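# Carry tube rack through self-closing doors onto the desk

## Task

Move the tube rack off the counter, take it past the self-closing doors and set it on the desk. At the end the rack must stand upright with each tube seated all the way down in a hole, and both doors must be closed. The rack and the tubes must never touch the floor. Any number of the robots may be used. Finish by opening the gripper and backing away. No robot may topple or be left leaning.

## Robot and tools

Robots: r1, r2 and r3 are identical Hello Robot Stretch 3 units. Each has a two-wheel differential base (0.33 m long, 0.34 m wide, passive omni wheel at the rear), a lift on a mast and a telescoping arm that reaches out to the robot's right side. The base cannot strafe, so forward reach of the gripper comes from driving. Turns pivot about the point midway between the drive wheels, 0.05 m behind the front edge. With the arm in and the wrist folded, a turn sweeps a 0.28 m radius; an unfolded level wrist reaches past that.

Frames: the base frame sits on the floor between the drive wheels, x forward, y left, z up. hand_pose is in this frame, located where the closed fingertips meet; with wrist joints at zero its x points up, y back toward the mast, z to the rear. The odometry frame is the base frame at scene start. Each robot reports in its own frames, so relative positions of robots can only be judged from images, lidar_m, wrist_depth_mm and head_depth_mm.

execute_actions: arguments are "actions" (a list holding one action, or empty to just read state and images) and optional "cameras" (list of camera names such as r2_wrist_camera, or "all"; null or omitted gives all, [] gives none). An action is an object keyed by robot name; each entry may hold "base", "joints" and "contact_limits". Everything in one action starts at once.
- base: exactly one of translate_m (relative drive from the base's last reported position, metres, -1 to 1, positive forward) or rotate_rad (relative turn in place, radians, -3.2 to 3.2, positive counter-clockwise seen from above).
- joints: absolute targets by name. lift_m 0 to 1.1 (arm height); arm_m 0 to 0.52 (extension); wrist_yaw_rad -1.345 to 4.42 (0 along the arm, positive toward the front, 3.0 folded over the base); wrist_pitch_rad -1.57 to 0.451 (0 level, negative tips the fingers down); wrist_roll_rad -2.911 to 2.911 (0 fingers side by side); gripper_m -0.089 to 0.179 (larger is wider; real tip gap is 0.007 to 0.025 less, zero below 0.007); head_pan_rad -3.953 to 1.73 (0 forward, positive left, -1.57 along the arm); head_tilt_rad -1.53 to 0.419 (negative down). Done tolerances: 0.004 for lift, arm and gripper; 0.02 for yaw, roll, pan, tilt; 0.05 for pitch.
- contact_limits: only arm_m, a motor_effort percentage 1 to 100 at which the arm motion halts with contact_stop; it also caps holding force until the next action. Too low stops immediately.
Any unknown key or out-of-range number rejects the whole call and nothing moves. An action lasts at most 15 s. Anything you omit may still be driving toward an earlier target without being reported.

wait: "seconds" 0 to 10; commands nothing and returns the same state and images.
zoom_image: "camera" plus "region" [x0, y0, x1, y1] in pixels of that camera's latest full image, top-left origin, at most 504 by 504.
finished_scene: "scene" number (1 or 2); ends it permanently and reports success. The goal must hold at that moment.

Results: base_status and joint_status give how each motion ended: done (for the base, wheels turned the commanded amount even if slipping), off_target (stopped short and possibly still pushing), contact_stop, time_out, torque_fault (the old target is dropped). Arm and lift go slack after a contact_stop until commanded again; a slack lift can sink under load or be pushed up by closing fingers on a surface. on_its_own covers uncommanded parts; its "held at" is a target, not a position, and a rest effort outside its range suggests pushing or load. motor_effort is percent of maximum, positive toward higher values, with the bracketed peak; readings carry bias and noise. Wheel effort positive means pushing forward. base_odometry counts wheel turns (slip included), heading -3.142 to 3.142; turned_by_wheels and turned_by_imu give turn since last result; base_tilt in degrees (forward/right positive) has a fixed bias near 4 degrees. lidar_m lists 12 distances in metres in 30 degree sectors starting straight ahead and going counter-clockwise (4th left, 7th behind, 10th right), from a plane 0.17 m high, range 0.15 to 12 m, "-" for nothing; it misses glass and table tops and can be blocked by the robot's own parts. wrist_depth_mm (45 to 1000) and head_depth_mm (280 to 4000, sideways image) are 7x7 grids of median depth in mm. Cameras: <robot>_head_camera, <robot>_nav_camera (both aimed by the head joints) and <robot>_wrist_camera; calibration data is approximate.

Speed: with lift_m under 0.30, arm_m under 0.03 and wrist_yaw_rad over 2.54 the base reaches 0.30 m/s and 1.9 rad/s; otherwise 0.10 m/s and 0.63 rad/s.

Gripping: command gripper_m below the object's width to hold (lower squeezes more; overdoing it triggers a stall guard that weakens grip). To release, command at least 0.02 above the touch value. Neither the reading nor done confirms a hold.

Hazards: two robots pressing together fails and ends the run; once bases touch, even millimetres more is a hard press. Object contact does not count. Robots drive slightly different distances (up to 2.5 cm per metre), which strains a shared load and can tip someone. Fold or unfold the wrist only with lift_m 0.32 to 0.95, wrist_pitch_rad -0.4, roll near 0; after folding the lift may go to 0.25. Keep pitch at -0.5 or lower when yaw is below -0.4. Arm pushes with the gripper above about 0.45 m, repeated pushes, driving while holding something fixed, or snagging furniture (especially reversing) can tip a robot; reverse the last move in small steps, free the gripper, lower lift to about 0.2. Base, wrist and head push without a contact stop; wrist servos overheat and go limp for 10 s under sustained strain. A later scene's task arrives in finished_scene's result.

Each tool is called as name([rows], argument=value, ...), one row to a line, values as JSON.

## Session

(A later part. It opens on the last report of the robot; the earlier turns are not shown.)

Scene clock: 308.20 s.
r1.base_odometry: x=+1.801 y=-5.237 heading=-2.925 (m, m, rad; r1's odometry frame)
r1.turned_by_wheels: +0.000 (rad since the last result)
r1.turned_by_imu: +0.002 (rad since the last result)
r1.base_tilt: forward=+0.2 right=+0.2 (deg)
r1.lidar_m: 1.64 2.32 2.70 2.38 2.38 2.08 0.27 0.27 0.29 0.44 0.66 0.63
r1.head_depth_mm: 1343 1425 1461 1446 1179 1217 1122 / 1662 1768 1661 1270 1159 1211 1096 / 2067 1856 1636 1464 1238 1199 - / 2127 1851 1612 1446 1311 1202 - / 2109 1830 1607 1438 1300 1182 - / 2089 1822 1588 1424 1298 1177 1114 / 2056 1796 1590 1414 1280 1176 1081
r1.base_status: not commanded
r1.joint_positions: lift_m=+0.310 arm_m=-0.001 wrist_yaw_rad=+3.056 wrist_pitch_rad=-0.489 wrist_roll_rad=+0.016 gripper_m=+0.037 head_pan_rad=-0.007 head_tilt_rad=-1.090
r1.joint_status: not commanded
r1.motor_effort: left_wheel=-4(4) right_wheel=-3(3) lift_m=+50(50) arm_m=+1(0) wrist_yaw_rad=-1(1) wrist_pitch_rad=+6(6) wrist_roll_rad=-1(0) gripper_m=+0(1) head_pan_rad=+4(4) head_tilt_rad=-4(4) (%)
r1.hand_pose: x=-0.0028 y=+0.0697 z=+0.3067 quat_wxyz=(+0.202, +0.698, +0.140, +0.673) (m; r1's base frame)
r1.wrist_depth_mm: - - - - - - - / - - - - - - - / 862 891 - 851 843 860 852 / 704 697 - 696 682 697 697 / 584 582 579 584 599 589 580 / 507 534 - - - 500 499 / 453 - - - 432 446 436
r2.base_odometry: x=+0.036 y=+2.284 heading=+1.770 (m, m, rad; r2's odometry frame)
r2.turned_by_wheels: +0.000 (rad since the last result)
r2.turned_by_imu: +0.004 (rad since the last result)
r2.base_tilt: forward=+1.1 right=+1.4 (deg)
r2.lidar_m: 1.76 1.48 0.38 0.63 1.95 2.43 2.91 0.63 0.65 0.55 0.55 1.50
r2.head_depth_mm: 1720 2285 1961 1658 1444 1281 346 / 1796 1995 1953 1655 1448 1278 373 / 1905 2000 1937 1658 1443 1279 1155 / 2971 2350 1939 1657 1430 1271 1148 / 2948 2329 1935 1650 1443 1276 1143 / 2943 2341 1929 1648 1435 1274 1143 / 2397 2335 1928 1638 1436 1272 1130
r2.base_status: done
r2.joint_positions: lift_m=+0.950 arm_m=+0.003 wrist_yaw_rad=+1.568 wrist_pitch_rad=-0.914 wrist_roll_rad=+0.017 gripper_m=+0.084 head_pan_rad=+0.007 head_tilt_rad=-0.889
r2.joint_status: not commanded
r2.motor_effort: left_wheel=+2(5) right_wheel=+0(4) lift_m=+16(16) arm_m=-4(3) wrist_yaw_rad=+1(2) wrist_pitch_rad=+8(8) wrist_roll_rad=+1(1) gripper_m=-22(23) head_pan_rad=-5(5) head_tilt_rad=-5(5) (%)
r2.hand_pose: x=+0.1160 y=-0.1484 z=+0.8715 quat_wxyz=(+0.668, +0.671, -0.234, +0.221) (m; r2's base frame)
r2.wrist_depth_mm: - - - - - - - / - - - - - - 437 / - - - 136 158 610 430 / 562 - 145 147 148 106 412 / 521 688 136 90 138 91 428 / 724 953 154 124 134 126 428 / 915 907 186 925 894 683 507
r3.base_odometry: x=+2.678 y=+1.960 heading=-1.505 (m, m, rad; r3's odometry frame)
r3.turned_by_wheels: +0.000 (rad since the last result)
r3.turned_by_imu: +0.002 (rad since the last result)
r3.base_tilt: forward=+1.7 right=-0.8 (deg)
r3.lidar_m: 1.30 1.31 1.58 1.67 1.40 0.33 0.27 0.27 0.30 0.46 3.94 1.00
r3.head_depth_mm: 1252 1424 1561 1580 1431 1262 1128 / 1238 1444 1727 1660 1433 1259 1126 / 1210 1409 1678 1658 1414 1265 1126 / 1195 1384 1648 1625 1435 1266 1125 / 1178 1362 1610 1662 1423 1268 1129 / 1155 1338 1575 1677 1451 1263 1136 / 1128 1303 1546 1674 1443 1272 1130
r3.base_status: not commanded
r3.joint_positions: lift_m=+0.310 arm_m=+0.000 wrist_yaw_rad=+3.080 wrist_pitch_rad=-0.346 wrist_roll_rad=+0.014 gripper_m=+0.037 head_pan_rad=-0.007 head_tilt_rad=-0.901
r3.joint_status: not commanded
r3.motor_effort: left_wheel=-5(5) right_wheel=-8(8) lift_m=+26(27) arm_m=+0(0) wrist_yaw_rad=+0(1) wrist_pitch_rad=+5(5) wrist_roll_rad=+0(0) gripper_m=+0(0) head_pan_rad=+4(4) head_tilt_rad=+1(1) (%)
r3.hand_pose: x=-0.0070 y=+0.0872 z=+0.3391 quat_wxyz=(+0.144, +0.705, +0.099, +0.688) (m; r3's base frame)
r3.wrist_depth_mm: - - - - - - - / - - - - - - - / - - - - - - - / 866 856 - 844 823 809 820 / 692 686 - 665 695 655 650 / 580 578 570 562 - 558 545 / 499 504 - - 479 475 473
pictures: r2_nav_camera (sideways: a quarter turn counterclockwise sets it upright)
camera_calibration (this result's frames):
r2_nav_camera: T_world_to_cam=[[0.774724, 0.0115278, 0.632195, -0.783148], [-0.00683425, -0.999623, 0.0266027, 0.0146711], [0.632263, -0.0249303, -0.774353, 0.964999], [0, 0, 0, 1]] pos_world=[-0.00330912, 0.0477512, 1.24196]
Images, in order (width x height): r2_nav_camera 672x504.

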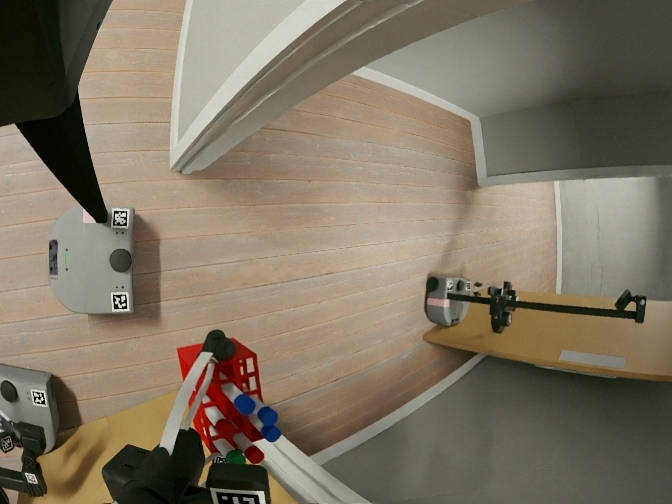

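execute_actions([
  {"r2":{"base":{"rotate_rad":0.11}}},
], cameras=[])

execute_actions([
  {"r2":{"base":{"translate_m":1}},"r1":{"base":{"rotate_rad":0.8}}},
], cameras=[])

execute_actions([
  {"r2":{"base":{"translate_m":0.5}},"r1":{"base":{"translate_m":0.5},"joints":{"head_pan_rad":-2.6,"head_tilt_rad":-0.8}}},
], cameras=["r2_nav_camera","r1_nav_camera","r3_nav_camera"])

Scene clock: 317.70 s.
r1.base_odometry: x=+1.801 y=-5.237 heading=-2.925 (m, m, rad; r1's odometry frame)
r1.turned_by_wheels: +0.000 (rad since the last result)
r1.turned_by_imu: +0.001 (rad since the last result)
r1.base_tilt: forward=+0.2 right=+0.1 (deg)
r1.lidar_m: 1.64 2.32 2.71 2.38 2.38 2.09 0.27 0.27 0.29 0.44 0.67 0.64
r1.head_depth_mm: 1338 1415 1414 1442 1185 1219 1115 / 1655 1769 1651 1262 1163 1210 1098 / 2067 1862 1642 1467 1224 1208 - / 2137 1836 1615 1456 1308 1200 - / 2099 1838 1610 1445 1300 1191 - / 2094 1813 1593 1424 1291 1180 1103 / 2071 1803 1586 1430 1282 1177 1083
r1.base_status: not commanded
r1.joint_positions: lift_m=+0.310 arm_m=-0.001 wrist_yaw_rad=+3.056 wrist_pitch_rad=-0.489 wrist_roll_rad=+0.016 gripper_m=+0.037 head_pan_rad=-0.007 head_tilt_rad=-1.090
r1.joint_status: not commanded
r1.motor_effort: left_wheel=-3(4) right_wheel=-3(3) lift_m=+50(50) arm_m=+0(1) wrist_yaw_rad=-2(1) wrist_pitch_rad=+6(6) wrist_roll_rad=-1(1) gripper_m=-1(0) head_pan_rad=+3(4) head_tilt_rad=-5(5) (%)
r1.hand_pose: x=-0.0028 y=+0.0697 z=+0.3067 quat_wxyz=(+0.202, +0.698, +0.140, +0.673) (m; r1's base frame)
r1.wrist_depth_mm: - - - - - - - / - - - - - - - / 881 872 - 864 847 846 853 / 711 715 - 689 707 682 688 / 597 576 585 585 605 583 581 / 510 531 - - - 503 503 / 450 - - - 444 439 441
r2.base_odometry: x=+0.036 y=+2.284 heading=+1.879 (m, m, rad; r2's odometry frame)
r2.turned_by_wheels: +0.110 (rad since the last result)
r2.turned_by_imu: +0.111 (rad since the last result)
r2.base_tilt: forward=+1.1 right=+1.3 (deg)
r2.lidar_m: 1.77 0.42 0.38 0.88 1.99 2.69 2.91 0.63 0.61 0.55 0.55 1.65
r2.head_depth_mm: 1767 1953 1958 1668 1445 1288 350 / 1867 1990 1953 1659 1446 1278 373 / 2962 2342 1937 1656 1446 1277 1155 / 2991 2351 1949 1644 1445 1278 1146 / 2932 2341 1942 1657 1437 1275 1141 / 2449 2326 1929 1657 1434 1271 1143 / 2384 2313 1925 1646 1436 1270 1086
r2.base_status: done
r2.joint_positions: lift_m=+0.950 arm_m=+0.003 wrist_yaw_rad=+1.568 wrist_pitch_rad=-0.914 wrist_roll_rad=+0.017 gripper_m=+0.084 head_pan_rad=+0.007 head_tilt_rad=-0.889
r2.joint_status: not commanded
r2.motor_effort: left_wheel=-1(5) right_wheel=+2(3) lift_m=+16(16) arm_m=-4(3) wrist_yaw_rad=+2(1) wrist_pitch_rad=+8(8) wrist_roll_rad=+1(1) gripper_m=-22(22) head_pan_rad=-5(5) head_tilt_rad=-5(5) (%)
r2.hand_pose: x=+0.1160 y=-0.1484 z=+0.8715 quat_wxyz=(+0.668, +0.671, -0.234, +0.221) (m; r2's base frame)
r2.wrist_depth_mm: - - - - - - - / - - - - - - - / - - - 135 137 - - / 501 - 106 148 148 109 470 / 564 656 136 91 138 91 442 / 968 953 154 124 134 126 433 / 913 919 186 908 899 675 494
r3.base_odometry: x=+2.678 y=+1.960 heading=-1.505 (m, m, rad; r3's odometry frame)
r3.turned_by_wheels: +0.000 (rad since the last result)
r3.turned_by_imu: +0.001 (rad since the last result)
r3.base_tilt: forward=+1.7 right=-0.8 (deg)
r3.lidar_m: 1.31 1.31 1.58 1.67 1.41 0.33 0.27 0.27 0.30 0.46 3.94 0.99
r3.head_depth_mm: 1259 1437 1564 1571 1434 1255 1120 / 1233 1438 1734 1649 1426 1264 1125 / 1204 1405 1688 1639 1437 1265 1125 / 1196 1375 1645 1652 1434 1262 1124 / 1170 1366 1617 1665 1436 1267 1134 / 1152 1327 1584 1673 1435 1268 1133 / 1136 1310 1539 1669 1449 1274 1134
r3.base_status: not commanded
r3.joint_positions: lift_m=+0.310 arm_m=+0.000 wrist_yaw_rad=+3.080 wrist_pitch_rad=-0.346 wrist_roll_rad=+0.014 gripper_m=+0.037 head_pan_rad=-0.007 head_tilt_rad=-0.901
r3.joint_status: not commanded
r3.motor_effort: left_wheel=-5(5) right_wheel=-9(8) lift_m=+26(27) arm_m=+0(0) wrist_yaw_rad=+0(0) wrist_pitch_rad=+6(6) wrist_roll_rad=+0(0) gripper_m=+0(0) head_pan_rad=+4(5) head_tilt_rad=+1(1) (%)
r3.hand_pose: x=-0.0070 y=+0.0872 z=+0.3391 quat_wxyz=(+0.144, +0.705, +0.099, +0.688) (m; r3's base frame)
r3.wrist_depth_mm: - - - - - - - / - - - - - - - / - - - - - - - / 859 854 - 857 830 815 807 / 693 683 - 673 689 655 653 / 583 574 571 558 - 554 548 / 493 502 - - 474 474 467
pictures: none
No camera images: the call's "cameras" was empty. Leave "cameras" out to get every camera's image.

Scene clock: 328.80 s.
r1.base_odometry: x=+1.801 y=-5.237 heading=-2.125 (m, m, rad; r1's odometry frame)
r1.turned_by_wheels: +0.800 (rad since the last result)
r1.turned_by_imu: +0.766 (rad since the last result)
r1.base_tilt: forward=+0.1 right=+0.1 (deg)
r1.lidar_m: 2.38 2.45 2.37 2.47 0.30 0.27 0.27 0.34 0.68 1.03 1.12 2.31
r1.head_depth_mm: 2129 1896 1652 1487 1342 1217 1118 / 2165 1881 1647 1474 1332 1207 1106 / 2175 1854 1638 1457 1317 1200 - / 2138 1845 1621 1446 1301 1190 - / 2113 1815 1602 1432 1299 1186 - / 2089 1812 1588 1421 1293 1177 1114 / 2066 1783 1583 1422 1286 1175 1081
r1.base_status: done
r1.joint_positions: lift_m=+0.310 arm_m=-0.001 wrist_yaw_rad=+3.056 wrist_pitch_rad=-0.489 wrist_roll_rad=+0.016 gripper_m=+0.037 head_pan_rad=-0.006 head_tilt_rad=-1.090
r1.joint_status: not commanded
r1.motor_effort: left_wheel=-8(63) right_wheel=-2(9) lift_m=+50(50) arm_m=+0(1) wrist_yaw_rad=-1(0) wrist_pitch_rad=+6(7) wrist_roll_rad=-1(1) gripper_m=-1(1) head_pan_rad=+3(4) head_tilt_rad=-5(5) (%)
r1.hand_pose: x=-0.0028 y=+0.0697 z=+0.3067 quat_wxyz=(+0.202, +0.698, +0.140, +0.673) (m; r1's base frame)
r1.wrist_depth_mm: - - - - - - - / 255 - - - - - - / 262 884 - 866 866 842 857 / 271 687 - 688 691 697 687 / 283 368 578 591 600 585 585 / 292 352 - - - 501 512 / 286 - - - 450 445 441
r2.base_odometry: x=-0.268 y=+3.236 heading=+1.879 (m, m, rad; r2's odometry frame)
r2.turned_by_wheels: +0.000 (rad since the last result)
r2.turned_by_imu: +0.004 (rad since the last result)
r2.base_tilt: forward=+1.1 right=+1.3 (deg)
r2.lidar_m: 1.60 1.30 0.95 0.92 0.93 0.72 1.56 0.86 0.93 1.17 0.96 0.82
r2.head_depth_mm: 2975 1688 1566 1371 1333 1279 345 / 2979 2362 1951 1613 1397 1278 373 / 2945 2361 1941 1662 1454 1277 1157 / 2966 2357 1953 1651 1440 1278 1151 / 2958 2327 1941 1643 1436 1278 1142 / 2961 2205 1885 1656 1437 1274 1146 / 1449 1656 1854 1637 1430 1270 1139
r2.base_status: done
r2.joint_positions: lift_m=+0.950 arm_m=+0.003 wrist_yaw_rad=+1.568 wrist_pitch_rad=-0.914 wrist_roll_rad=+0.017 gripper_m=+0.084 head_pan_rad=+0.007 head_tilt_rad=-0.889
r2.joint_status: not commanded
r2.motor_effort: left_wheel=+0(4) right_wheel=+2(5) lift_m=+16(16) arm_m=-3(3) wrist_yaw_rad=+1(1) wrist_pitch_rad=+8(8) wrist_roll_rad=+1(1) gripper_m=-23(23) head_pan_rad=-5(5) head_tilt_rad=-4(5) (%)
r2.hand_pose: x=+0.1160 y=-0.1484 z=+0.8715 quat_wxyz=(+0.668, +0.671, -0.234, +0.221) (m; r2's base frame)
r2.wrist_depth_mm: - - - - - 721 718 / - - - - 913 927 - / - - - 134 158 - - / - - 145 148 148 105 - / - - 136 91 138 91 - / - 946 154 124 134 126 955 / 942 931 186 905 907 899 898
r3.base_odometry: x=+2.678 y=+1.960 heading=-1.505 (m, m, rad; r3's odometry frame)
r3.turned_by_wheels: +0.000 (rad since the last result)
r3.turned_by_imu: +0.002 (rad since the last result)
r3.base_tilt: forward=+1.6 right=-0.7 (deg)
r3.lidar_m: 1.30 1.31 1.05 0.92 1.40 0.33 0.27 0.27 0.29 0.46 3.94 0.99
r3.head_depth_mm: 1249 1427 1576 1565 1445 1258 1126 / 1231 1430 1730 1666 1430 1253 1120 / 1210 1416 1689 1663 1432 1256 1135 / 1193 1387 1631 1665 1440 1264 1122 / 1167 1353 1613 1665 1444 1262 1136 / 1145 1339 1582 1672 1440 1264 1135 / 1137 1316 1535 1677 1441 1269 1132
r3.base_status: not commanded
r3.joint_positions: lift_m=+0.310 arm_m=+0.000 wrist_yaw_rad=+3.080 wrist_pitch_rad=-0.346 wrist_roll_rad=+0.014 gripper_m=+0.037 head_pan_rad=-0.007 head_tilt_rad=-0.901
r3.joint_status: not commanded
r3.motor_effort: left_wheel=-5(5) right_wheel=-7(8) lift_m=+26(27) arm_m=-1(1) wrist_yaw_rad=+0(0) wrist_pitch_rad=+5(5) wrist_roll_rad=+0(0) gripper_m=+0(0) head_pan_rad=+3(4) head_tilt_rad=+0(1) (%)
r3.hand_pose: x=-0.0070 y=+0.0872 z=+0.3391 quat_wxyz=(+0.144, +0.705, +0.099, +0.688) (m; r3's base frame)
r3.wrist_depth_mm: - - - - - - - / - - - - - - - / - - - - - - - / 881 865 - 840 831 819 804 / 713 691 - 668 686 662 647 / 585 573 568 560 - 557 552 / 495 505 - - 481 478 475
pictures: none
No camera images: the call's "cameras" was empty. Leave "cameras" out to get every camera's image.

Scene clock: 334.97 s.
r1.base_odometry: x=+1.538 y=-5.662 heading=-2.125 (m, m, rad; r1's odometry frame)
r1.turned_by_wheels: +0.000 (rad since the last result)
r1.turned_by_imu: +0.001 (rad since the last result)
r1.base_tilt: forward=+0.2 right=+0.2 (deg)
r1.lidar_m: 1.93 2.19 2.12 2.21 2.35 2.27 1.45 0.54 0.40 1.06 1.49 1.87
r1.head_depth_mm: 1186 1409 1708 1876 1549 1331 1166 / 1119 1312 1577 1814 1547 1314 1159 / 1046 1231 1456 1727 1529 1310 1147 / 844 1011 1261 1568 1515 1304 1147 / 618 706 816 970 1186 1264 1136 / 489 517 556 626 772 925 1108 / 391 439 480 528 620 1222 1116
r1.base_status: done
r1.joint_positions: lift_m=+0.310 arm_m=-0.001 wrist_yaw_rad=+3.056 wrist_pitch_rad=-0.489 wrist_roll_rad=+0.016 gripper_m=+0.037 head_pan_rad=-2.593 head_tilt_rad=-0.803
r1.joint_status: all done
r1.motor_effort: left_wheel=-2(3) right_wheel=+1(3) lift_m=+50(50) arm_m=+0(0) wrist_yaw_rad=-2(0) wrist_pitch_rad=+6(6) wrist_roll_rad=+0(0) gripper_m=-1(0) head_pan_rad=-4(51) head_tilt_rad=+2(27) (%)
r1.hand_pose: x=-0.0028 y=+0.0697 z=+0.3067 quat_wxyz=(+0.202, +0.698, +0.140, +0.673) (m; r1's base frame)
r1.wrist_depth_mm: - - - - - - - / - - - - - - - / 866 867 - 869 863 846 846 / 694 700 - 713 689 684 689 / 592 592 583 599 608 572 597 / 507 520 - - - 499 500 / 458 - - - 447 441 443
r2.base_odometry: x=-0.420 y=+3.713 heading=+1.879 (m, m, rad; r2's odometry frame)
r2.turned_by_wheels: +0.000 (rad since the last result)
r2.turned_by_imu: +0.002 (rad since the last result)
r2.base_tilt: forward=+1.1 right=+1.3 (deg)
r2.lidar_m: 4.30 1.11 0.95 0.92 0.95 1.19 1.21 1.28 1.22 0.72 0.46 0.50
r2.head_depth_mm: 2993 2396 1944 1625 1449 1159 346 / 2968 2360 1937 1654 1447 1279 374 / 2986 2356 1946 1655 1450 1288 1156 / 2972 2331 1925 1654 1450 1276 1146 / 2974 2346 1935 1644 1446 1277 1144 / 2954 2348 1928 1623 1434 1266 1147 / 2962 1193 1326 1552 1436 1267 1142
r2.base_status: done
r2.joint_positions: lift_m=+0.950 arm_m=+0.003 wrist_yaw_rad=+1.568 wrist_pitch_rad=-0.914 wrist_roll_rad=+0.017 gripper_m=+0.084 head_pan_rad=+0.007 head_tilt_rad=-0.889
r2.joint_status: not commanded
r2.motor_effort: left_wheel=-1(4) right_wheel=+2(6) lift_m=+16(16) arm_m=-3(3) wrist_yaw_rad=+2(2) wrist_pitch_rad=+8(8) wrist_roll_rad=+0(1) gripper_m=-22(23) head_pan_rad=-5(5) head_tilt_rad=-5(5) (%)
r2.hand_pose: x=+0.1160 y=-0.1484 z=+0.8715 quat_wxyz=(+0.668, +0.671, -0.234, +0.221) (m; r2's base frame)
r2.wrist_depth_mm: - - - - - 798 559 / - - - - - 772 579 / - - - 135 159 612 588 / - - 108 148 148 114 331 / - - 135 92 137 91 457 / - 967 154 124 134 126 650 / 934 930 186 919 883 899 882
r3.base_odometry: x=+2.678 y=+1.960 heading=-1.505 (m, m, rad; r3's odometry frame)
r3.turned_by_wheels: +0.000 (rad since the last result)
r3.turned_by_imu: +0.001 (rad since the last result)
r3.base_tilt: forward=+1.7 right=-0.7 (deg)
r3.lidar_m: 1.31 1.31 0.50 1.66 1.40 0.33 0.27 0.27 0.30 0.46 3.93 1.00
r3.head_depth_mm: 1261 1426 1565 1591 1423 1255 1129 / 1236 1448 1735 1652 1429 1265 1123 / 1212 1424 1696 1655 1426 1264 1120 / 1199 1379 1649 1648 1439 1258 1130 / 1172 1361 1613 1650 1440 1270 1125 / 1148 1329 1578 1659 1448 1267 1134 / 1133 1312 1550 1674 1449 1222 1098
r3.base_status: not commanded
r3.joint_positions: lift_m=+0.310 arm_m=+0.000 wrist_yaw_rad=+3.080 wrist_pitch_rad=-0.346 wrist_roll_rad=+0.014 gripper_m=+0.037 head_pan_rad=-0.007 head_tilt_rad=-0.901
r3.joint_status: not commanded
r3.motor_effort: left_wheel=-5(5) right_wheel=-7(7) lift_m=+26(27) arm_m=+0(0) wrist_yaw_rad=+0(0) wrist_pitch_rad=+6(6) wrist_roll_rad=+0(0) gripper_m=+0(0) head_pan_rad=+4(3) head_tilt_rad=+1(1) (%)
r3.hand_pose: x=-0.0070 y=+0.0872 z=+0.3391 quat_wxyz=(+0.144, +0.705, +0.099, +0.688) (m; r3's base frame)
r3.wrist_depth_mm: - - - - - - - / - - - - - - - / - - - - 703 648 - / 872 857 - 838 558 547 739 / 702 686 - 681 542 598 645 / 571 569 566 567 - 550 546 / 493 502 - - 476 472 474
pictures: r1_nav_camera (sideways: a quarter turn counterclockwise sets it upright), r2_nav_camera (sideways: a quarter turn counterclockwise sets it upright), r3_nav_camera (sideways: a quarter turn counterclockwise sets it upright)
camera_calibration (this result's frames):
r1_nav_camera: T_world_to_cam=[[-0.61433, -0.421257, 0.667189, -0.824188], [-0.567949, 0.823058, -0.00328074, 0.0626155], [-0.547753, -0.380944, -0.744881, 0.930844], [0, 0, 0, 1]] pos_world=[0.0391117, -0.0441313, 1.24346]
r2_nav_camera: T_world_to_cam=[[0.774764, 0.0115186, 0.632146, -0.783086], [-0.00684479, -0.999623, 0.0266035, 0.01467], [0.632214, -0.0249384, -0.774392, 0.965051], [0, 0, 0, 1]] pos_world=[-0.00331227, 0.0477513, 1.24196]
r3_nav_camera: T_world_to_cam=[[0.815998, -0.0484939, 0.576017, -0.710294], [-0.0213022, -0.998321, -0.0538698, 0.122916], [0.577662, 0.0316872, -0.815661, 1.01083], [0, 0, 0, 1]] pos_world=[-0.00169919, 0.0562346, 1.24025]
Images, in order (width x height): r1_nav_camera 672x504, r2_nav_camera 672x504, r3_nav_camera 672x504.

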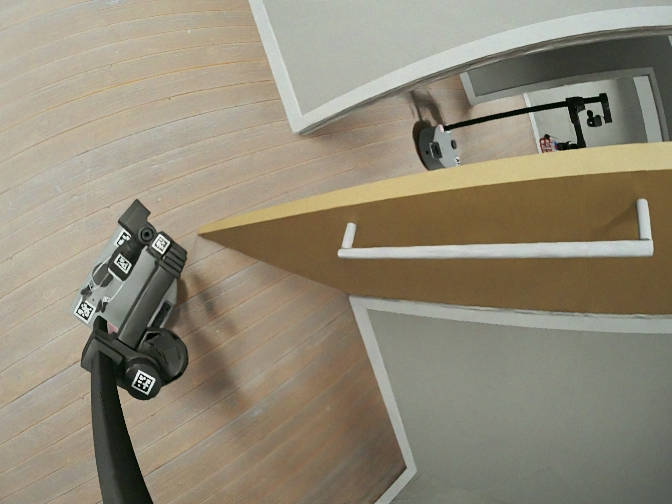

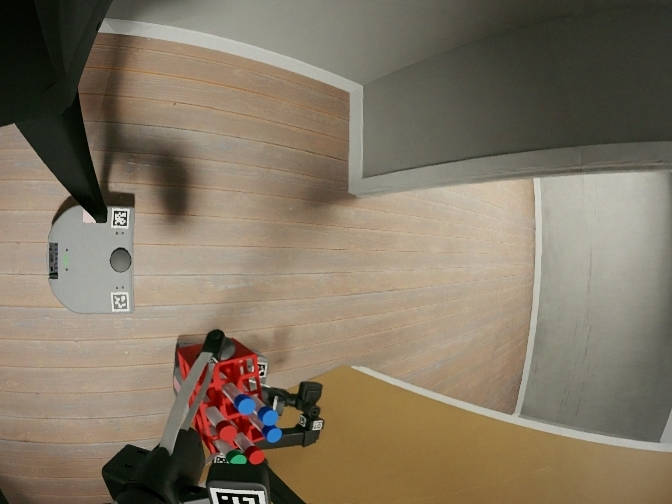

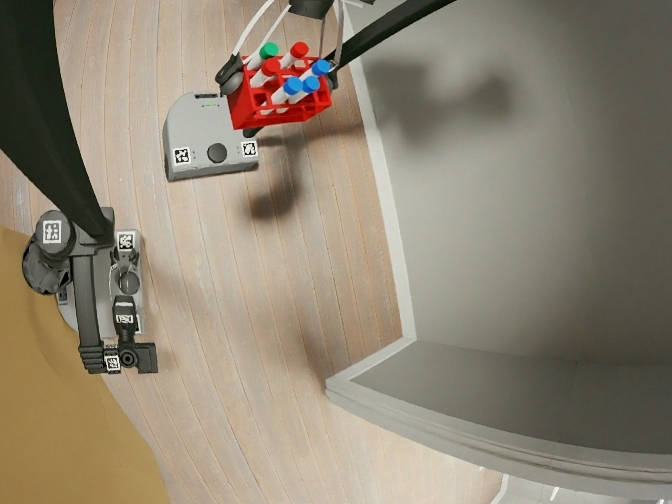

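execute_actions([
  {"r2":{"base":{"translate_m":1}}},
], cameras=[])

execute_actions([
  {"r2":{"base":{"translate_m":0.7}},"r3":{"base":{"rotate_rad":0.8}}},
], cameras=[])

execute_actions([
  {"r2":{"base":{"rotate_rad":1.4}},"r3":{"base":{"translate_m":0.25}}},
], cameras=[])

execute_actions([
  {"r2":{"base":{"translate_m":1},"joints":{"head_tilt_rad":-0.7}},"r3":{"base":{"translate_m":0.45},"joints":{"head_pan_rad":-2.6}}},
], cameras=["r2_nav_camera","r1_nav_camera","r3_nav_camera","r2_head_camera"])

Scene clock: 354.90 s.
r1.base_odometry: x=+1.538 y=-5.662 heading=-2.125 (m, m, rad; r1's odometry frame)
r1.turned_by_wheels: +0.000 (rad since the last result)
r1.turned_by_imu: +0.005 (rad since the last result)
r1.base_tilt: forward=+0.2 right=+0.1 (deg)
r1.lidar_m: 1.93 2.19 2.12 2.21 2.35 2.27 1.46 1.07 1.03 1.06 1.48 1.87
r1.head_depth_mm: 1190 1407 1732 1879 1565 1330 1165 / 1123 1315 1589 1792 1543 1320 1156 / 1053 1229 1461 1730 1538 1314 1151 / 1007 1158 1354 1644 1528 1303 1145 / 961 1099 1275 1531 1504 1296 1139 / 912 1036 1198 1423 1486 1276 1127 / 871 981 1130 1316 1464 1279 1123
r1.base_status: not commanded
r1.joint_positions: lift_m=+0.310 arm_m=-0.001 wrist_yaw_rad=+3.056 wrist_pitch_rad=-0.489 wrist_roll_rad=+0.016 gripper_m=+0.037 head_pan_rad=-2.593 head_tilt_rad=-0.803
r1.joint_status: not commanded
r1.motor_effort: left_wheel=-2(2) right_wheel=+2(1) lift_m=+50(50) arm_m=+0(0) wrist_yaw_rad=-1(1) wrist_pitch_rad=+6(6) wrist_roll_rad=-1(1) gripper_m=+0(1) head_pan_rad=-4(4) head_tilt_rad=+3(3) (%)
r1.hand_pose: x=-0.0028 y=+0.0697 z=+0.3067 quat_wxyz=(+0.202, +0.698, +0.140, +0.673) (m; r1's base frame)
r1.wrist_depth_mm: - - - - - - - / - - - - - - - / 862 872 - 867 876 862 850 / 700 693 - 694 705 695 688 / 586 585 592 589 600 584 576 / 514 532 - - - 494 503 / 454 - - - 445 443 437
r2.base_odometry: x=-0.723 y=+4.666 heading=+1.879 (m, m, rad; r2's odometry frame)
r2.turned_by_wheels: +0.000 (rad since the last result)
r2.turned_by_imu: +0.004 (rad since the last result)
r2.base_tilt: forward=+1.1 right=+1.2 (deg)
r2.lidar_m: 3.31 3.47 0.33 0.33 0.95 1.30 2.18 0.71 0.61 0.55 0.61 3.16
r2.head_depth_mm: 2940 2366 1963 1657 1442 1283 350 / 2956 2343 1939 1649 1444 1280 373 / 2971 2349 1942 1649 1446 1278 1153 / 2951 2346 1939 1657 1437 1275 1148 / 2944 2341 1934 1651 1444 1272 1145 / 2939 2328 1916 1641 1435 1276 1143 / 2925 2336 1934 1643 1432 1278 1145
r2.base_status: done
r2.joint_positions: lift_m=+0.950 arm_m=+0.003 wrist_yaw_rad=+1.568 wrist_pitch_rad=-0.914 wrist_roll_rad=+0.017 gripper_m=+0.084 head_pan_rad=+0.007 head_tilt_rad=-0.889
r2.joint_status: not commanded
r2.motor_effort: left_wheel=-2(3) right_wheel=+2(6) lift_m=+16(16) arm_m=-4(3) wrist_yaw_rad=+2(2) wrist_pitch_rad=+8(8) wrist_roll_rad=+0(1) gripper_m=-23(22) head_pan_rad=-5(4) head_tilt_rad=-5(5) (%)
r2.hand_pose: x=+0.1160 y=-0.1484 z=+0.8715 quat_wxyz=(+0.668, +0.671, -0.234, +0.221) (m; r2's base frame)
r2.wrist_depth_mm: - - - - - - - / - - - - - - - / - - - 135 158 - - / - - 107 147 148 105 - / - - 136 92 136 91 - / 510 885 153 123 134 126 490 / 518 896 187 923 906 724 516
r3.base_odometry: x=+2.678 y=+1.960 heading=-1.505 (m, m, rad; r3's odometry frame)
r3.turned_by_wheels: +0.000 (rad since the last result)
r3.turned_by_imu: +0.003 (rad since the last result)
r3.base_tilt: forward=+1.7 right=-0.8 (deg)
r3.lidar_m: 1.30 1.30 1.58 1.61 1.40 0.33 0.27 0.27 0.30 0.46 0.71 0.73
r3.head_depth_mm: 1252 1416 1572 1590 1433 1139 1127 / 1235 1434 1727 1668 1439 1239 1127 / 1204 1422 1677 1659 1441 1259 1127 / 1196 1390 1648 1650 1452 1268 1129 / 1170 1372 1608 1667 1436 1265 1131 / 1155 1324 1570 1665 1435 1271 1130 / 1130 1305 1555 1675 1444 1274 1141
r3.base_status: not commanded
r3.joint_positions: lift_m=+0.310 arm_m=+0.000 wrist_yaw_rad=+3.080 wrist_pitch_rad=-0.346 wrist_roll_rad=+0.014 gripper_m=+0.037 head_pan_rad=-0.007 head_tilt_rad=-0.901
r3.joint_status: not commanded
r3.motor_effort: left_wheel=-5(5) right_wheel=-7(8) lift_m=+26(27) arm_m=-1(0) wrist_yaw_rad=-1(0) wrist_pitch_rad=+6(6) wrist_roll_rad=+0(0) gripper_m=+0(0) head_pan_rad=+4(5) head_tilt_rad=+1(0) (%)
r3.hand_pose: x=-0.0070 y=+0.0872 z=+0.3391 quat_wxyz=(+0.144, +0.705, +0.099, +0.688) (m; r3's base frame)
r3.wrist_depth_mm: - - - - - - - / - - - - - - - / - - - - - - - / 879 874 - 841 818 819 804 / 691 686 - 662 694 654 661 / 578 572 567 564 - 555 548 / 493 499 - - 483 472 469
pictures: none
No camera images: the call's "cameras" was empty. Leave "cameras" out to get every camera's image.

Scene clock: 363.00 s.
r1.base_odometry: x=+1.538 y=-5.662 heading=-2.125 (m, m, rad; r1's odometry frame)
r1.turned_by_wheels: +0.000 (rad since the last result)
r1.turned_by_imu: +0.002 (rad since the last result)
r1.base_tilt: forward=+0.1 right=+0.1 (deg)
r1.lidar_m: 1.94 2.19 2.11 2.20 2.35 2.27 1.45 1.07 1.04 1.06 1.49 1.87
r1.head_depth_mm: 1181 1398 1728 1873 1570 1329 1158 / 1118 1313 1588 1806 1547 1312 1157 / 1047 1221 1463 1730 1525 1308 1148 / 1010 1151 1354 1657 1513 1310 1147 / 962 1096 1276 1524 1499 1291 1134 / 913 1037 1197 1424 1491 1281 1125 / 870 985 1133 1319 1460 1276 1117
r1.base_status: not commanded
r1.joint_positions: lift_m=+0.310 arm_m=-0.001 wrist_yaw_rad=+3.056 wrist_pitch_rad=-0.489 wrist_roll_rad=+0.016 gripper_m=+0.037 head_pan_rad=-2.593 head_tilt_rad=-0.803
r1.joint_status: not commanded
r1.motor_effort: left_wheel=-2(2) right_wheel=+1(1) lift_m=+50(50) arm_m=+0(0) wrist_yaw_rad=-1(1) wrist_pitch_rad=+6(6) wrist_roll_rad=-1(1) gripper_m=+0(0) head_pan_rad=-4(4) head_tilt_rad=+3(2) (%)
r1.hand_pose: x=-0.0028 y=+0.0697 z=+0.3067 quat_wxyz=(+0.202, +0.698, +0.140, +0.673) (m; r1's base frame)
r1.wrist_depth_mm: - - - - - - - / - - - - - - - / 859 877 - 866 849 867 846 / 722 700 - 695 705 684 690 / 575 584 585 579 603 578 588 / 509 525 - - - 501 497 / 463 - - - 454 437 439
r2.base_odometry: x=-0.936 y=+5.333 heading=+1.879 (m, m, rad; r2's odometry frame)
r2.turned_by_wheels: +0.000 (rad since the last result)
r2.turned_by_imu: +0.003 (rad since the last result)
r2.base_tilt: forward=+1.0 right=+1.3 (deg)
r2.lidar_m: 2.61 2.72 2.46 1.96 0.73 0.60 1.36 0.82 0.79 2.12 2.30 2.71
r2.head_depth_mm: 2449 2346 1951 1662 1442 1284 350 / 2464 2371 1948 1664 1447 1273 373 / 2436 2365 1944 1652 1441 1276 1160 / 2436 2333 1937 1656 1446 1278 1146 / 2435 2329 1932 1655 1438 1273 1142 / 2441 2333 1944 1645 1436 1270 1146 / 2438 2324 1921 1644 1435 1271 1139
r2.base_status: done
r2.joint_positions: lift_m=+0.950 arm_m=+0.003 wrist_yaw_rad=+1.568 wrist_pitch_rad=-0.914 wrist_roll_rad=+0.017 gripper_m=+0.084 head_pan_rad=+0.007 head_tilt_rad=-0.889
r2.joint_status: not commanded
r2.motor_effort: left_wheel=-1(3) right_wheel=+2(5) lift_m=+16(16) arm_m=-3(3) wrist_yaw_rad=+2(2) wrist_pitch_rad=+8(8) wrist_roll_rad=+1(0) gripper_m=-23(22) head_pan_rad=-5(4) head_tilt_rad=-5(5) (%)
r2.hand_pose: x=+0.1160 y=-0.1484 z=+0.8715 quat_wxyz=(+0.668, +0.671, -0.234, +0.221) (m; r2's base frame)
r2.wrist_depth_mm: - - - - - - - / - - - - - - - / - - - 131 159 - - / - - 145 147 148 105 - / - - 138 91 138 91 - / - 975 153 124 134 125 962 / 918 913 187 902 886 909 910
r3.base_odometry: x=+2.678 y=+1.960 heading=-0.705 (m, m, rad; r3's odometry frame)
r3.turned_by_wheels: +0.800 (rad since the last result)
r3.turned_by_imu: +0.768 (rad since the last result)
r3.base_tilt: forward=+1.7 right=-0.7 (deg)
r3.lidar_m: 1.37 1.64 1.53 1.05 0.29 0.27 0.27 0.35 1.36 0.99 1.06 1.30
r3.head_depth_mm: 1189 1349 1546 1643 1444 1256 1117 / 1259 1446 1691 1667 1432 1257 1129 / 1350 1550 1835 1654 1446 1262 1119 / 1446 1681 1903 1663 1438 1267 1129 / 1547 1817 1974 1670 1437 1264 1125 / 1683 2010 1973 1648 1438 1265 1133 / 1699 1900 1954 1673 1435 1266 1135
r3.base_status: done
r3.joint_positions: lift_m=+0.310 arm_m=+0.000 wrist_yaw_rad=+3.080 wrist_pitch_rad=-0.346 wrist_roll_rad=+0.014 gripper_m=+0.037 head_pan_rad=-0.007 head_tilt_rad=-0.901
r3.joint_status: not commanded
r3.motor_effort: left_wheel=-9(61) right_wheel=-4(19) lift_m=+26(26) arm_m=+0(0) wrist_yaw_rad=+0(0) wrist_pitch_rad=+5(5) wrist_roll_rad=+0(0) gripper_m=+0(0) head_pan_rad=+4(5) head_tilt_rad=+1(1) (%)
r3.hand_pose: x=-0.0070 y=+0.0872 z=+0.3391 quat_wxyz=(+0.144, +0.705, +0.099, +0.688) (m; r3's base frame)
r3.wrist_depth_mm: 242 280 - - - - - / 245 294 - - - - - / 252 306 - - - - - / 258 327 - 837 833 810 796 / 264 337 - 668 687 658 660 / 272 347 436 566 - 558 545 / 278 344 - - 479 477 469
pictures: none
No camera images: the call's "cameras" was empty. Leave "cameras" out to get every camera's image.

Scene clock: 366.47 s.
r1.base_odometry: x=+1.538 y=-5.662 heading=-2.125 (m, m, rad; r1's odometry frame)
r1.turned_by_wheels: +0.000 (rad since the last result)
r1.turned_by_imu: +0.001 (rad since the last result)
r1.base_tilt: forward=+0.2 right=+0.1 (deg)
r1.lidar_m: 1.93 2.19 2.12 2.20 2.35 2.27 1.45 1.07 1.04 1.06 1.48 1.88
r1.head_depth_mm: 1185 1400 1707 1873 1565 1326 1165 / 1116 1307 1578 1808 1554 1322 1154 / 1047 1234 1462 1734 1535 1320 1151 / 1003 1154 1357 1661 1513 1295 1144 / 959 1094 1268 1538 1512 1293 1141 / 914 1031 1196 1421 1493 1280 1130 / 876 989 1126 1326 1461 1273 1119
r1.base_status: not commanded
r1.joint_positions: lift_m=+0.310 arm_m=-0.001 wrist_yaw_rad=+3.056 wrist_pitch_rad=-0.489 wrist_roll_rad=+0.016 gripper_m=+0.037 head_pan_rad=-2.593 head_tilt_rad=-0.803
r1.joint_status: not commanded
r1.motor_effort: left_wheel=-2(2) right_wheel=+1(1) lift_m=+50(50) arm_m=+0(0) wrist_yaw_rad=-2(1) wrist_pitch_rad=+6(7) wrist_roll_rad=+0(0) gripper_m=+0(0) head_pan_rad=-3(4) head_tilt_rad=+3(2) (%)
r1.hand_pose: x=-0.0028 y=+0.0697 z=+0.3067 quat_wxyz=(+0.202, +0.698, +0.140, +0.673) (m; r1's base frame)
r1.wrist_depth_mm: - - - - - - - / - - - - - - - / 865 873 - 879 876 850 848 / 723 691 - 704 700 679 692 / 593 583 576 582 611 593 585 / 499 529 - - - 500 504 / 461 - - - 445 439 437
r2.base_odometry: x=-0.936 y=+5.333 heading=-3.004 (m, m, rad; r2's odometry frame)
r2.turned_by_wheels: +1.400 (rad since the last result)
r2.turned_by_imu: +1.416 (rad since the last result)
r2.base_tilt: forward=+1.1 right=+1.3 (deg)
r2.lidar_m: 2.07 0.89 0.61 1.46 0.92 0.79 1.31 2.23 2.75 2.61 2.64 2.46
r2.head_depth_mm: 2522 2384 1961 1667 1449 1282 350 / 2489 2350 1955 1659 1443 1277 374 / 2458 2372 1953 1656 1443 1277 1158 / 2407 2347 1935 1648 1442 1278 1147 / 2334 2285 1939 1660 1444 1277 1145 / 2326 2331 1927 1648 1440 1277 1148 / 2295 2317 1932 1642 1430 1275 1143
r2.base_status: done
r2.joint_positions: lift_m=+0.950 arm_m=+0.003 wrist_yaw_rad=+1.568 wrist_pitch_rad=-0.914 wrist_roll_rad=+0.016 gripper_m=+0.084 head_pan_rad=+0.007 head_tilt_rad=-0.889
r2.joint_status: not commanded
r2.motor_effort: left_wheel=-1(4) right_wheel=+2(5) lift_m=+16(16) arm_m=-2(4) wrist_yaw_rad=+2(2) wrist_pitch_rad=+8(8) wrist_roll_rad=+1(1) gripper_m=-23(23) head_pan_rad=-5(5) head_tilt_rad=-5(5) (%)
r2.hand_pose: x=+0.1160 y=-0.1484 z=+0.8715 quat_wxyz=(+0.668, +0.671, -0.234, +0.221) (m; r2's base frame)
r2.wrist_depth_mm: 891 - - - - - - / 890 - - - - - - / 848 - - 136 158 - - / 820 - 107 148 148 106 - / 788 - 136 91 137 91 - / 962 968 153 124 134 125 993 / 913 943 187 918 888 934 899
r3.base_odometry: x=+2.868 y=+1.798 heading=-0.705 (m, m, rad; r3's odometry frame)
r3.turned_by_wheels: +0.000 (rad since the last result)
r3.turned_by_imu: +0.002 (rad since the last result)
r3.base_tilt: forward=+1.6 right=-0.8 (deg)
r3.lidar_m: 1.15 1.46 1.43 1.32 0.25 0.25 0.28 0.46 1.31 0.97 1.11 1.09
r3.head_depth_mm: 998 1127 1301 1512 1423 1251 1126 / 1061 1209 1402 1579 1431 1266 1128 / 1128 1296 1527 1650 1435 1266 1130 / 1211 1400 1682 1651 1430 1264 1128 / 1299 1531 1833 1677 1438 1269 1132 / 1397 1679 1893 1663 1437 1272 1136 / 1511 1705 1864 1664 1445 1269 1130
r3.base_status: done
r3.joint_positions: lift_m=+0.310 arm_m=+0.000 wrist_yaw_rad=+3.080 wrist_pitch_rad=-0.346 wrist_roll_rad=+0.014 gripper_m=+0.037 head_pan_rad=-0.007 head_tilt_rad=-0.901
r3.joint_status: not commanded
r3.motor_effort: left_wheel=-2(4) right_wheel=-12(12) lift_m=+26(26) arm_m=-1(1) wrist_yaw_rad=-1(0) wrist_pitch_rad=+5(6) wrist_roll_rad=+0(0) gripper_m=+0(1) head_pan_rad=+5(4) head_tilt_rad=+0(1) (%)
r3.hand_pose: x=-0.0070 y=+0.0872 z=+0.3391 quat_wxyz=(+0.144, +0.705, +0.099, +0.688) (m; r3's base frame)
r3.wrist_depth_mm: 806 932 - - - - - / 215 971 - - - - - / 223 - - - - - - / 232 824 - 838 833 822 807 / 242 297 - 682 686 656 648 / 253 308 567 557 - 550 546 / 266 310 - - 474 474 473
pictures: none
No camera images: the call's "cameras" was empty. Leave "cameras" out to get every camera's image.

Scene clock: 377.63 s.
r1.base_odometry: x=+1.538 y=-5.662 heading=-2.125 (m, m, rad; r1's odometry frame)
r1.turned_by_wheels: +0.000 (rad since the last result)
r1.turned_by_imu: +0.003 (rad since the last result)
r1.base_tilt: forward=+0.2 right=+0.2 (deg)
r1.lidar_m: 1.93 2.19 2.12 2.21 2.34 2.27 1.45 1.07 1.04 1.06 1.49 1.87
r1.head_depth_mm: 1185 1409 1718 1871 1556 1324 1161 / 1125 1314 1578 1809 1544 1324 1155 / 1050 1232 1469 1726 1531 1312 1148 / 1008 1161 1359 1654 1529 1304 1135 / 960 1092 1274 1530 1507 1293 1134 / 913 1034 1207 1420 1490 1286 1129 / 874 987 1130 1326 1461 1268 1117
r1.base_status: not commanded
r1.joint_positions: lift_m=+0.310 arm_m=-0.001 wrist_yaw_rad=+3.056 wrist_pitch_rad=-0.489 wrist_roll_rad=+0.016 gripper_m=+0.037 head_pan_rad=-2.593 head_tilt_rad=-0.803
r1.joint_status: not commanded
r1.motor_effort: left_wheel=-1(2) right_wheel=+1(1) lift_m=+50(50) arm_m=+0(0) wrist_yaw_rad=-1(0) wrist_pitch_rad=+6(6) wrist_roll_rad=-1(1) gripper_m=+0(1) head_pan_rad=-4(4) head_tilt_rad=+3(2) (%)
r1.hand_pose: x=-0.0028 y=+0.0697 z=+0.3067 quat_wxyz=(+0.202, +0.698, +0.140, +0.673) (m; r1's base frame)
r1.wrist_depth_mm: - - - - - - - / - - - - - - - / 857 883 - 864 881 845 859 / 692 711 - 699 697 687 701 / 587 588 587 585 597 580 592 / 510 535 - - - 499 499 / 459 - - - 444 440 443
r2.base_odometry: x=-1.926 y=+5.196 heading=-3.004 (m, m, rad; r2's odometry frame)
r2.turned_by_wheels: +0.000 (rad since the last result)
r2.turned_by_imu: +0.004 (rad since the last result)
r2.base_tilt: forward=+1.1 right=+1.3 (deg)
r2.lidar_m: 1.08 1.13 0.73 0.67 0.68 0.84 1.73 3.21 2.69 2.47 2.49 1.58
r2.head_depth_mm: 1368 923 1815 1988 1657 1405 1222 / 1366 923 1790 1941 1657 1402 1222 / 1348 926 1750 1944 1641 1401 1221 / 1327 924 1723 1894 1648 1404 1219 / 1303 921 1695 1884 1646 1398 1216 / 1283 918 1173 1807 1566 1397 1218 / 1268 920 1615 1838 1649 1394 1211
r2.base_status: done
r2.joint_positions: lift_m=+0.950 arm_m=+0.003 wrist_yaw_rad=+1.568 wrist_pitch_rad=-0.914 wrist_roll_rad=+0.016 gripper_m=+0.084 head_pan_rad=+0.007 head_tilt_rad=-0.705
r2.joint_status: all done
r2.motor_effort: left_wheel=-1(4) right_wheel=+2(6) lift_m=+16(16) arm_m=-3(4) wrist_yaw_rad=+2(2) wrist_pitch_rad=+8(8) wrist_roll_rad=+1(1) gripper_m=-22(23) head_pan_rad=-5(4) head_tilt_rad=+3(18) (%)
r2.hand_pose: x=+0.1160 y=-0.1484 z=+0.8715 quat_wxyz=(+0.668, +0.671, -0.234, +0.221) (m; r2's base frame)
r2.wrist_depth_mm: - - - - - - - / - - - - - - - / - - - 131 135 - - / - - 107 148 148 114 - / 965 - 135 91 138 91 - / 926 955 154 125 134 126 - / 863 920 186 905 893 923 894
r3.base_odometry: x=+3.211 y=+1.506 heading=-0.705 (m, m, rad; r3's odometry frame)
r3.turned_by_wheels: +0.000 (rad since the last result)
r3.turned_by_imu: +0.004 (rad since the last result)
r3.base_tilt: forward=+1.7 right=-0.7 (deg)
r3.lidar_m: 0.76 1.10 1.13 1.29 1.40 1.37 1.44 1.11 1.08 0.95 0.73 0.72
r3.head_depth_mm: 1205 1441 1782 1643 1447 1254 1157 / 1165 1363 1645 1651 1442 1266 1150 / 1110 1304 1548 1666 1434 1258 1159 / 1068 1239 1461 1656 1433 1267 1184 / 1023 1178 1391 1598 1436 1258 1165 / 986 1129 1304 1565 1444 1272 1133 / 945 1075 1254 1483 1445 1271 1132
r3.base_status: done
r3.joint_positions: lift_m=+0.310 arm_m=+0.000 wrist_yaw_rad=+3.080 wrist_pitch_rad=-0.346 wrist_roll_rad=+0.014 gripper_m=+0.037 head_pan_rad=-2.593 head_tilt_rad=-0.901
r3.joint_status: all done
r3.motor_effort: left_wheel=-2(5) right_wheel=+4(13) lift_m=+26(27) arm_m=+0(0) wrist_yaw_rad=+0(0) wrist_pitch_rad=+5(5) wrist_roll_rad=+0(0) gripper_m=+0(0) head_pan_rad=-4(57) head_tilt_rad=+1(0) (%)
r3.hand_pose: x=-0.0070 y=+0.0872 z=+0.3391 quat_wxyz=(+0.144, +0.705, +0.099, +0.688) (m; r3's base frame)
r3.wrist_depth_mm: - - - - - - 882 / - - - - - - 906 / - - - - - - 955 / 869 868 - 845 827 811 804 / 687 689 - 662 684 659 653 / 577 573 576 556 - 555 553 / 489 502 - - 476 473 468
pictures: r1_nav_camera (sideways: a quarter turn counterclockwise sets it upright), r2_head_camera (sideways: a quarter turn clockwise sets it upright), r2_nav_camera (sideways: a quarter turn counterclockwise sets it upright), r3_nav_camera (sideways: a quarter turn counterclockwise sets it upright)
camera_calibration (this result's frames):
r1_nav_camera: T_world_to_cam=[[-0.61433, -0.421257, 0.667189, -0.824188], [-0.567948, 0.823058, -0.00328073, 0.0626155], [-0.547753, -0.380944, -0.744881, 0.930844], [0, 0, 0, 1]] pos_world=[0.0391117, -0.0441313, 1.24346]
r2_head_camera: T_world_to_cam=[[-0.633706, 0.0216827, -0.77327, 1.03096], [0.0308487, 0.99952, 0.00274592, -0.00378798], [0.772959, -0.0221142, -0.634071, 0.774408], [0, 0, 0, 1]] pos_world=[0.0548598, -0.00144251, 1.28825]
r2_nav_camera: T_world_to_cam=[[0.645815, 0.0105749, 0.763421, -0.953372], [-0.0115329, -0.999655, 0.0236034, 0.0185984], [0.763407, -0.0240479, -0.64547, 0.796578], [0, 0, 0, 1]] pos_world=[0.00780237, 0.0478298, 1.24155]
r3_nav_camera: T_world_to_cam=[[-0.718952, -0.389001, 0.576009, -0.70092], [-0.508226, 0.859538, -0.0538697, 0.125886], [-0.474146, -0.331472, -0.815667, 1.01725], [0, 0, 0, 1]] pos_world=[0.0423754, -0.0436722, 1.24025]
Images, in order (width x height): r1_nav_camera 672x504, r2_head_camera 896x504, r2_nav_camera 672x504, r3_nav_camera 672x504.

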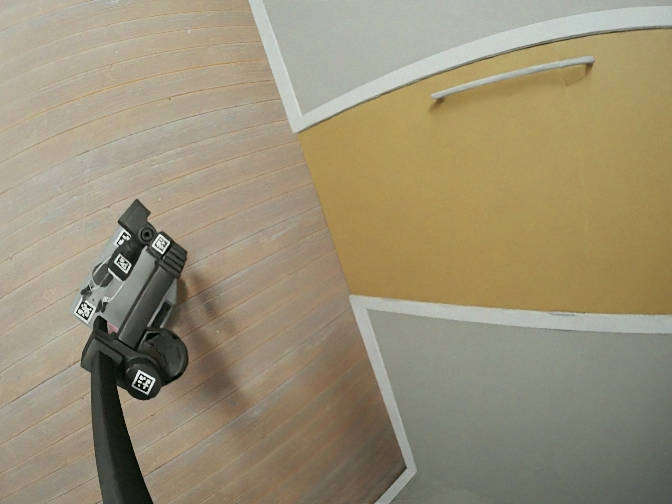

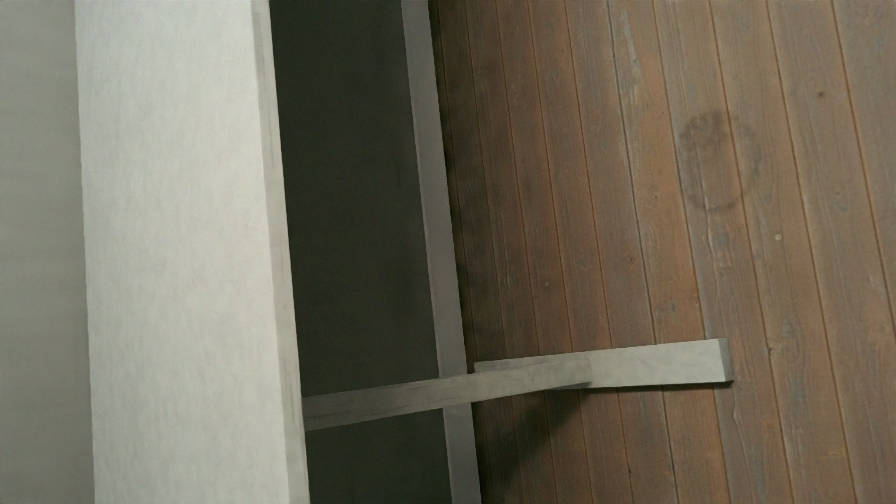

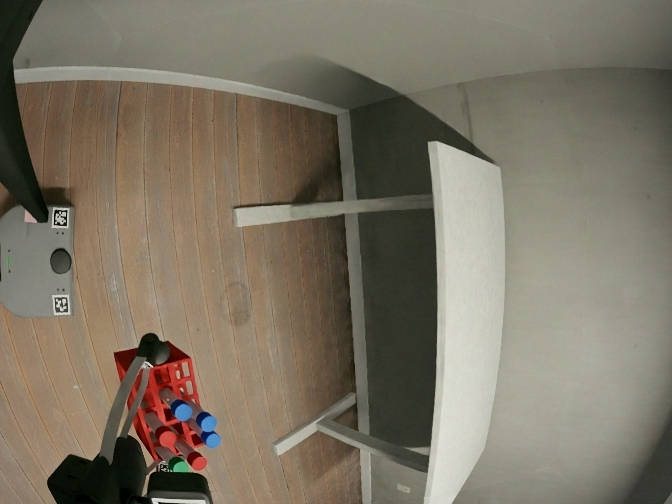

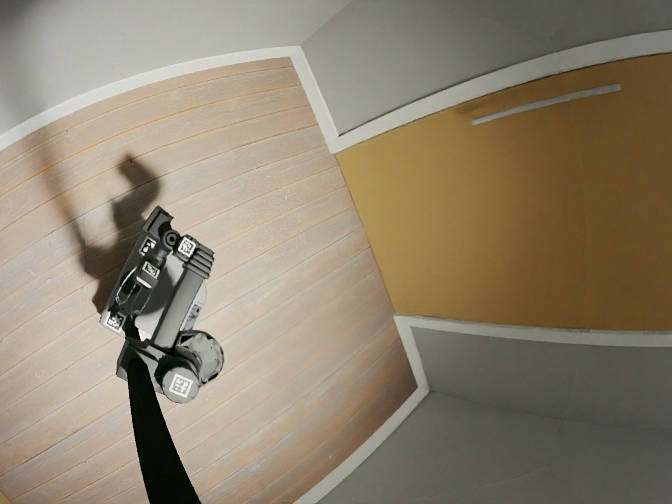

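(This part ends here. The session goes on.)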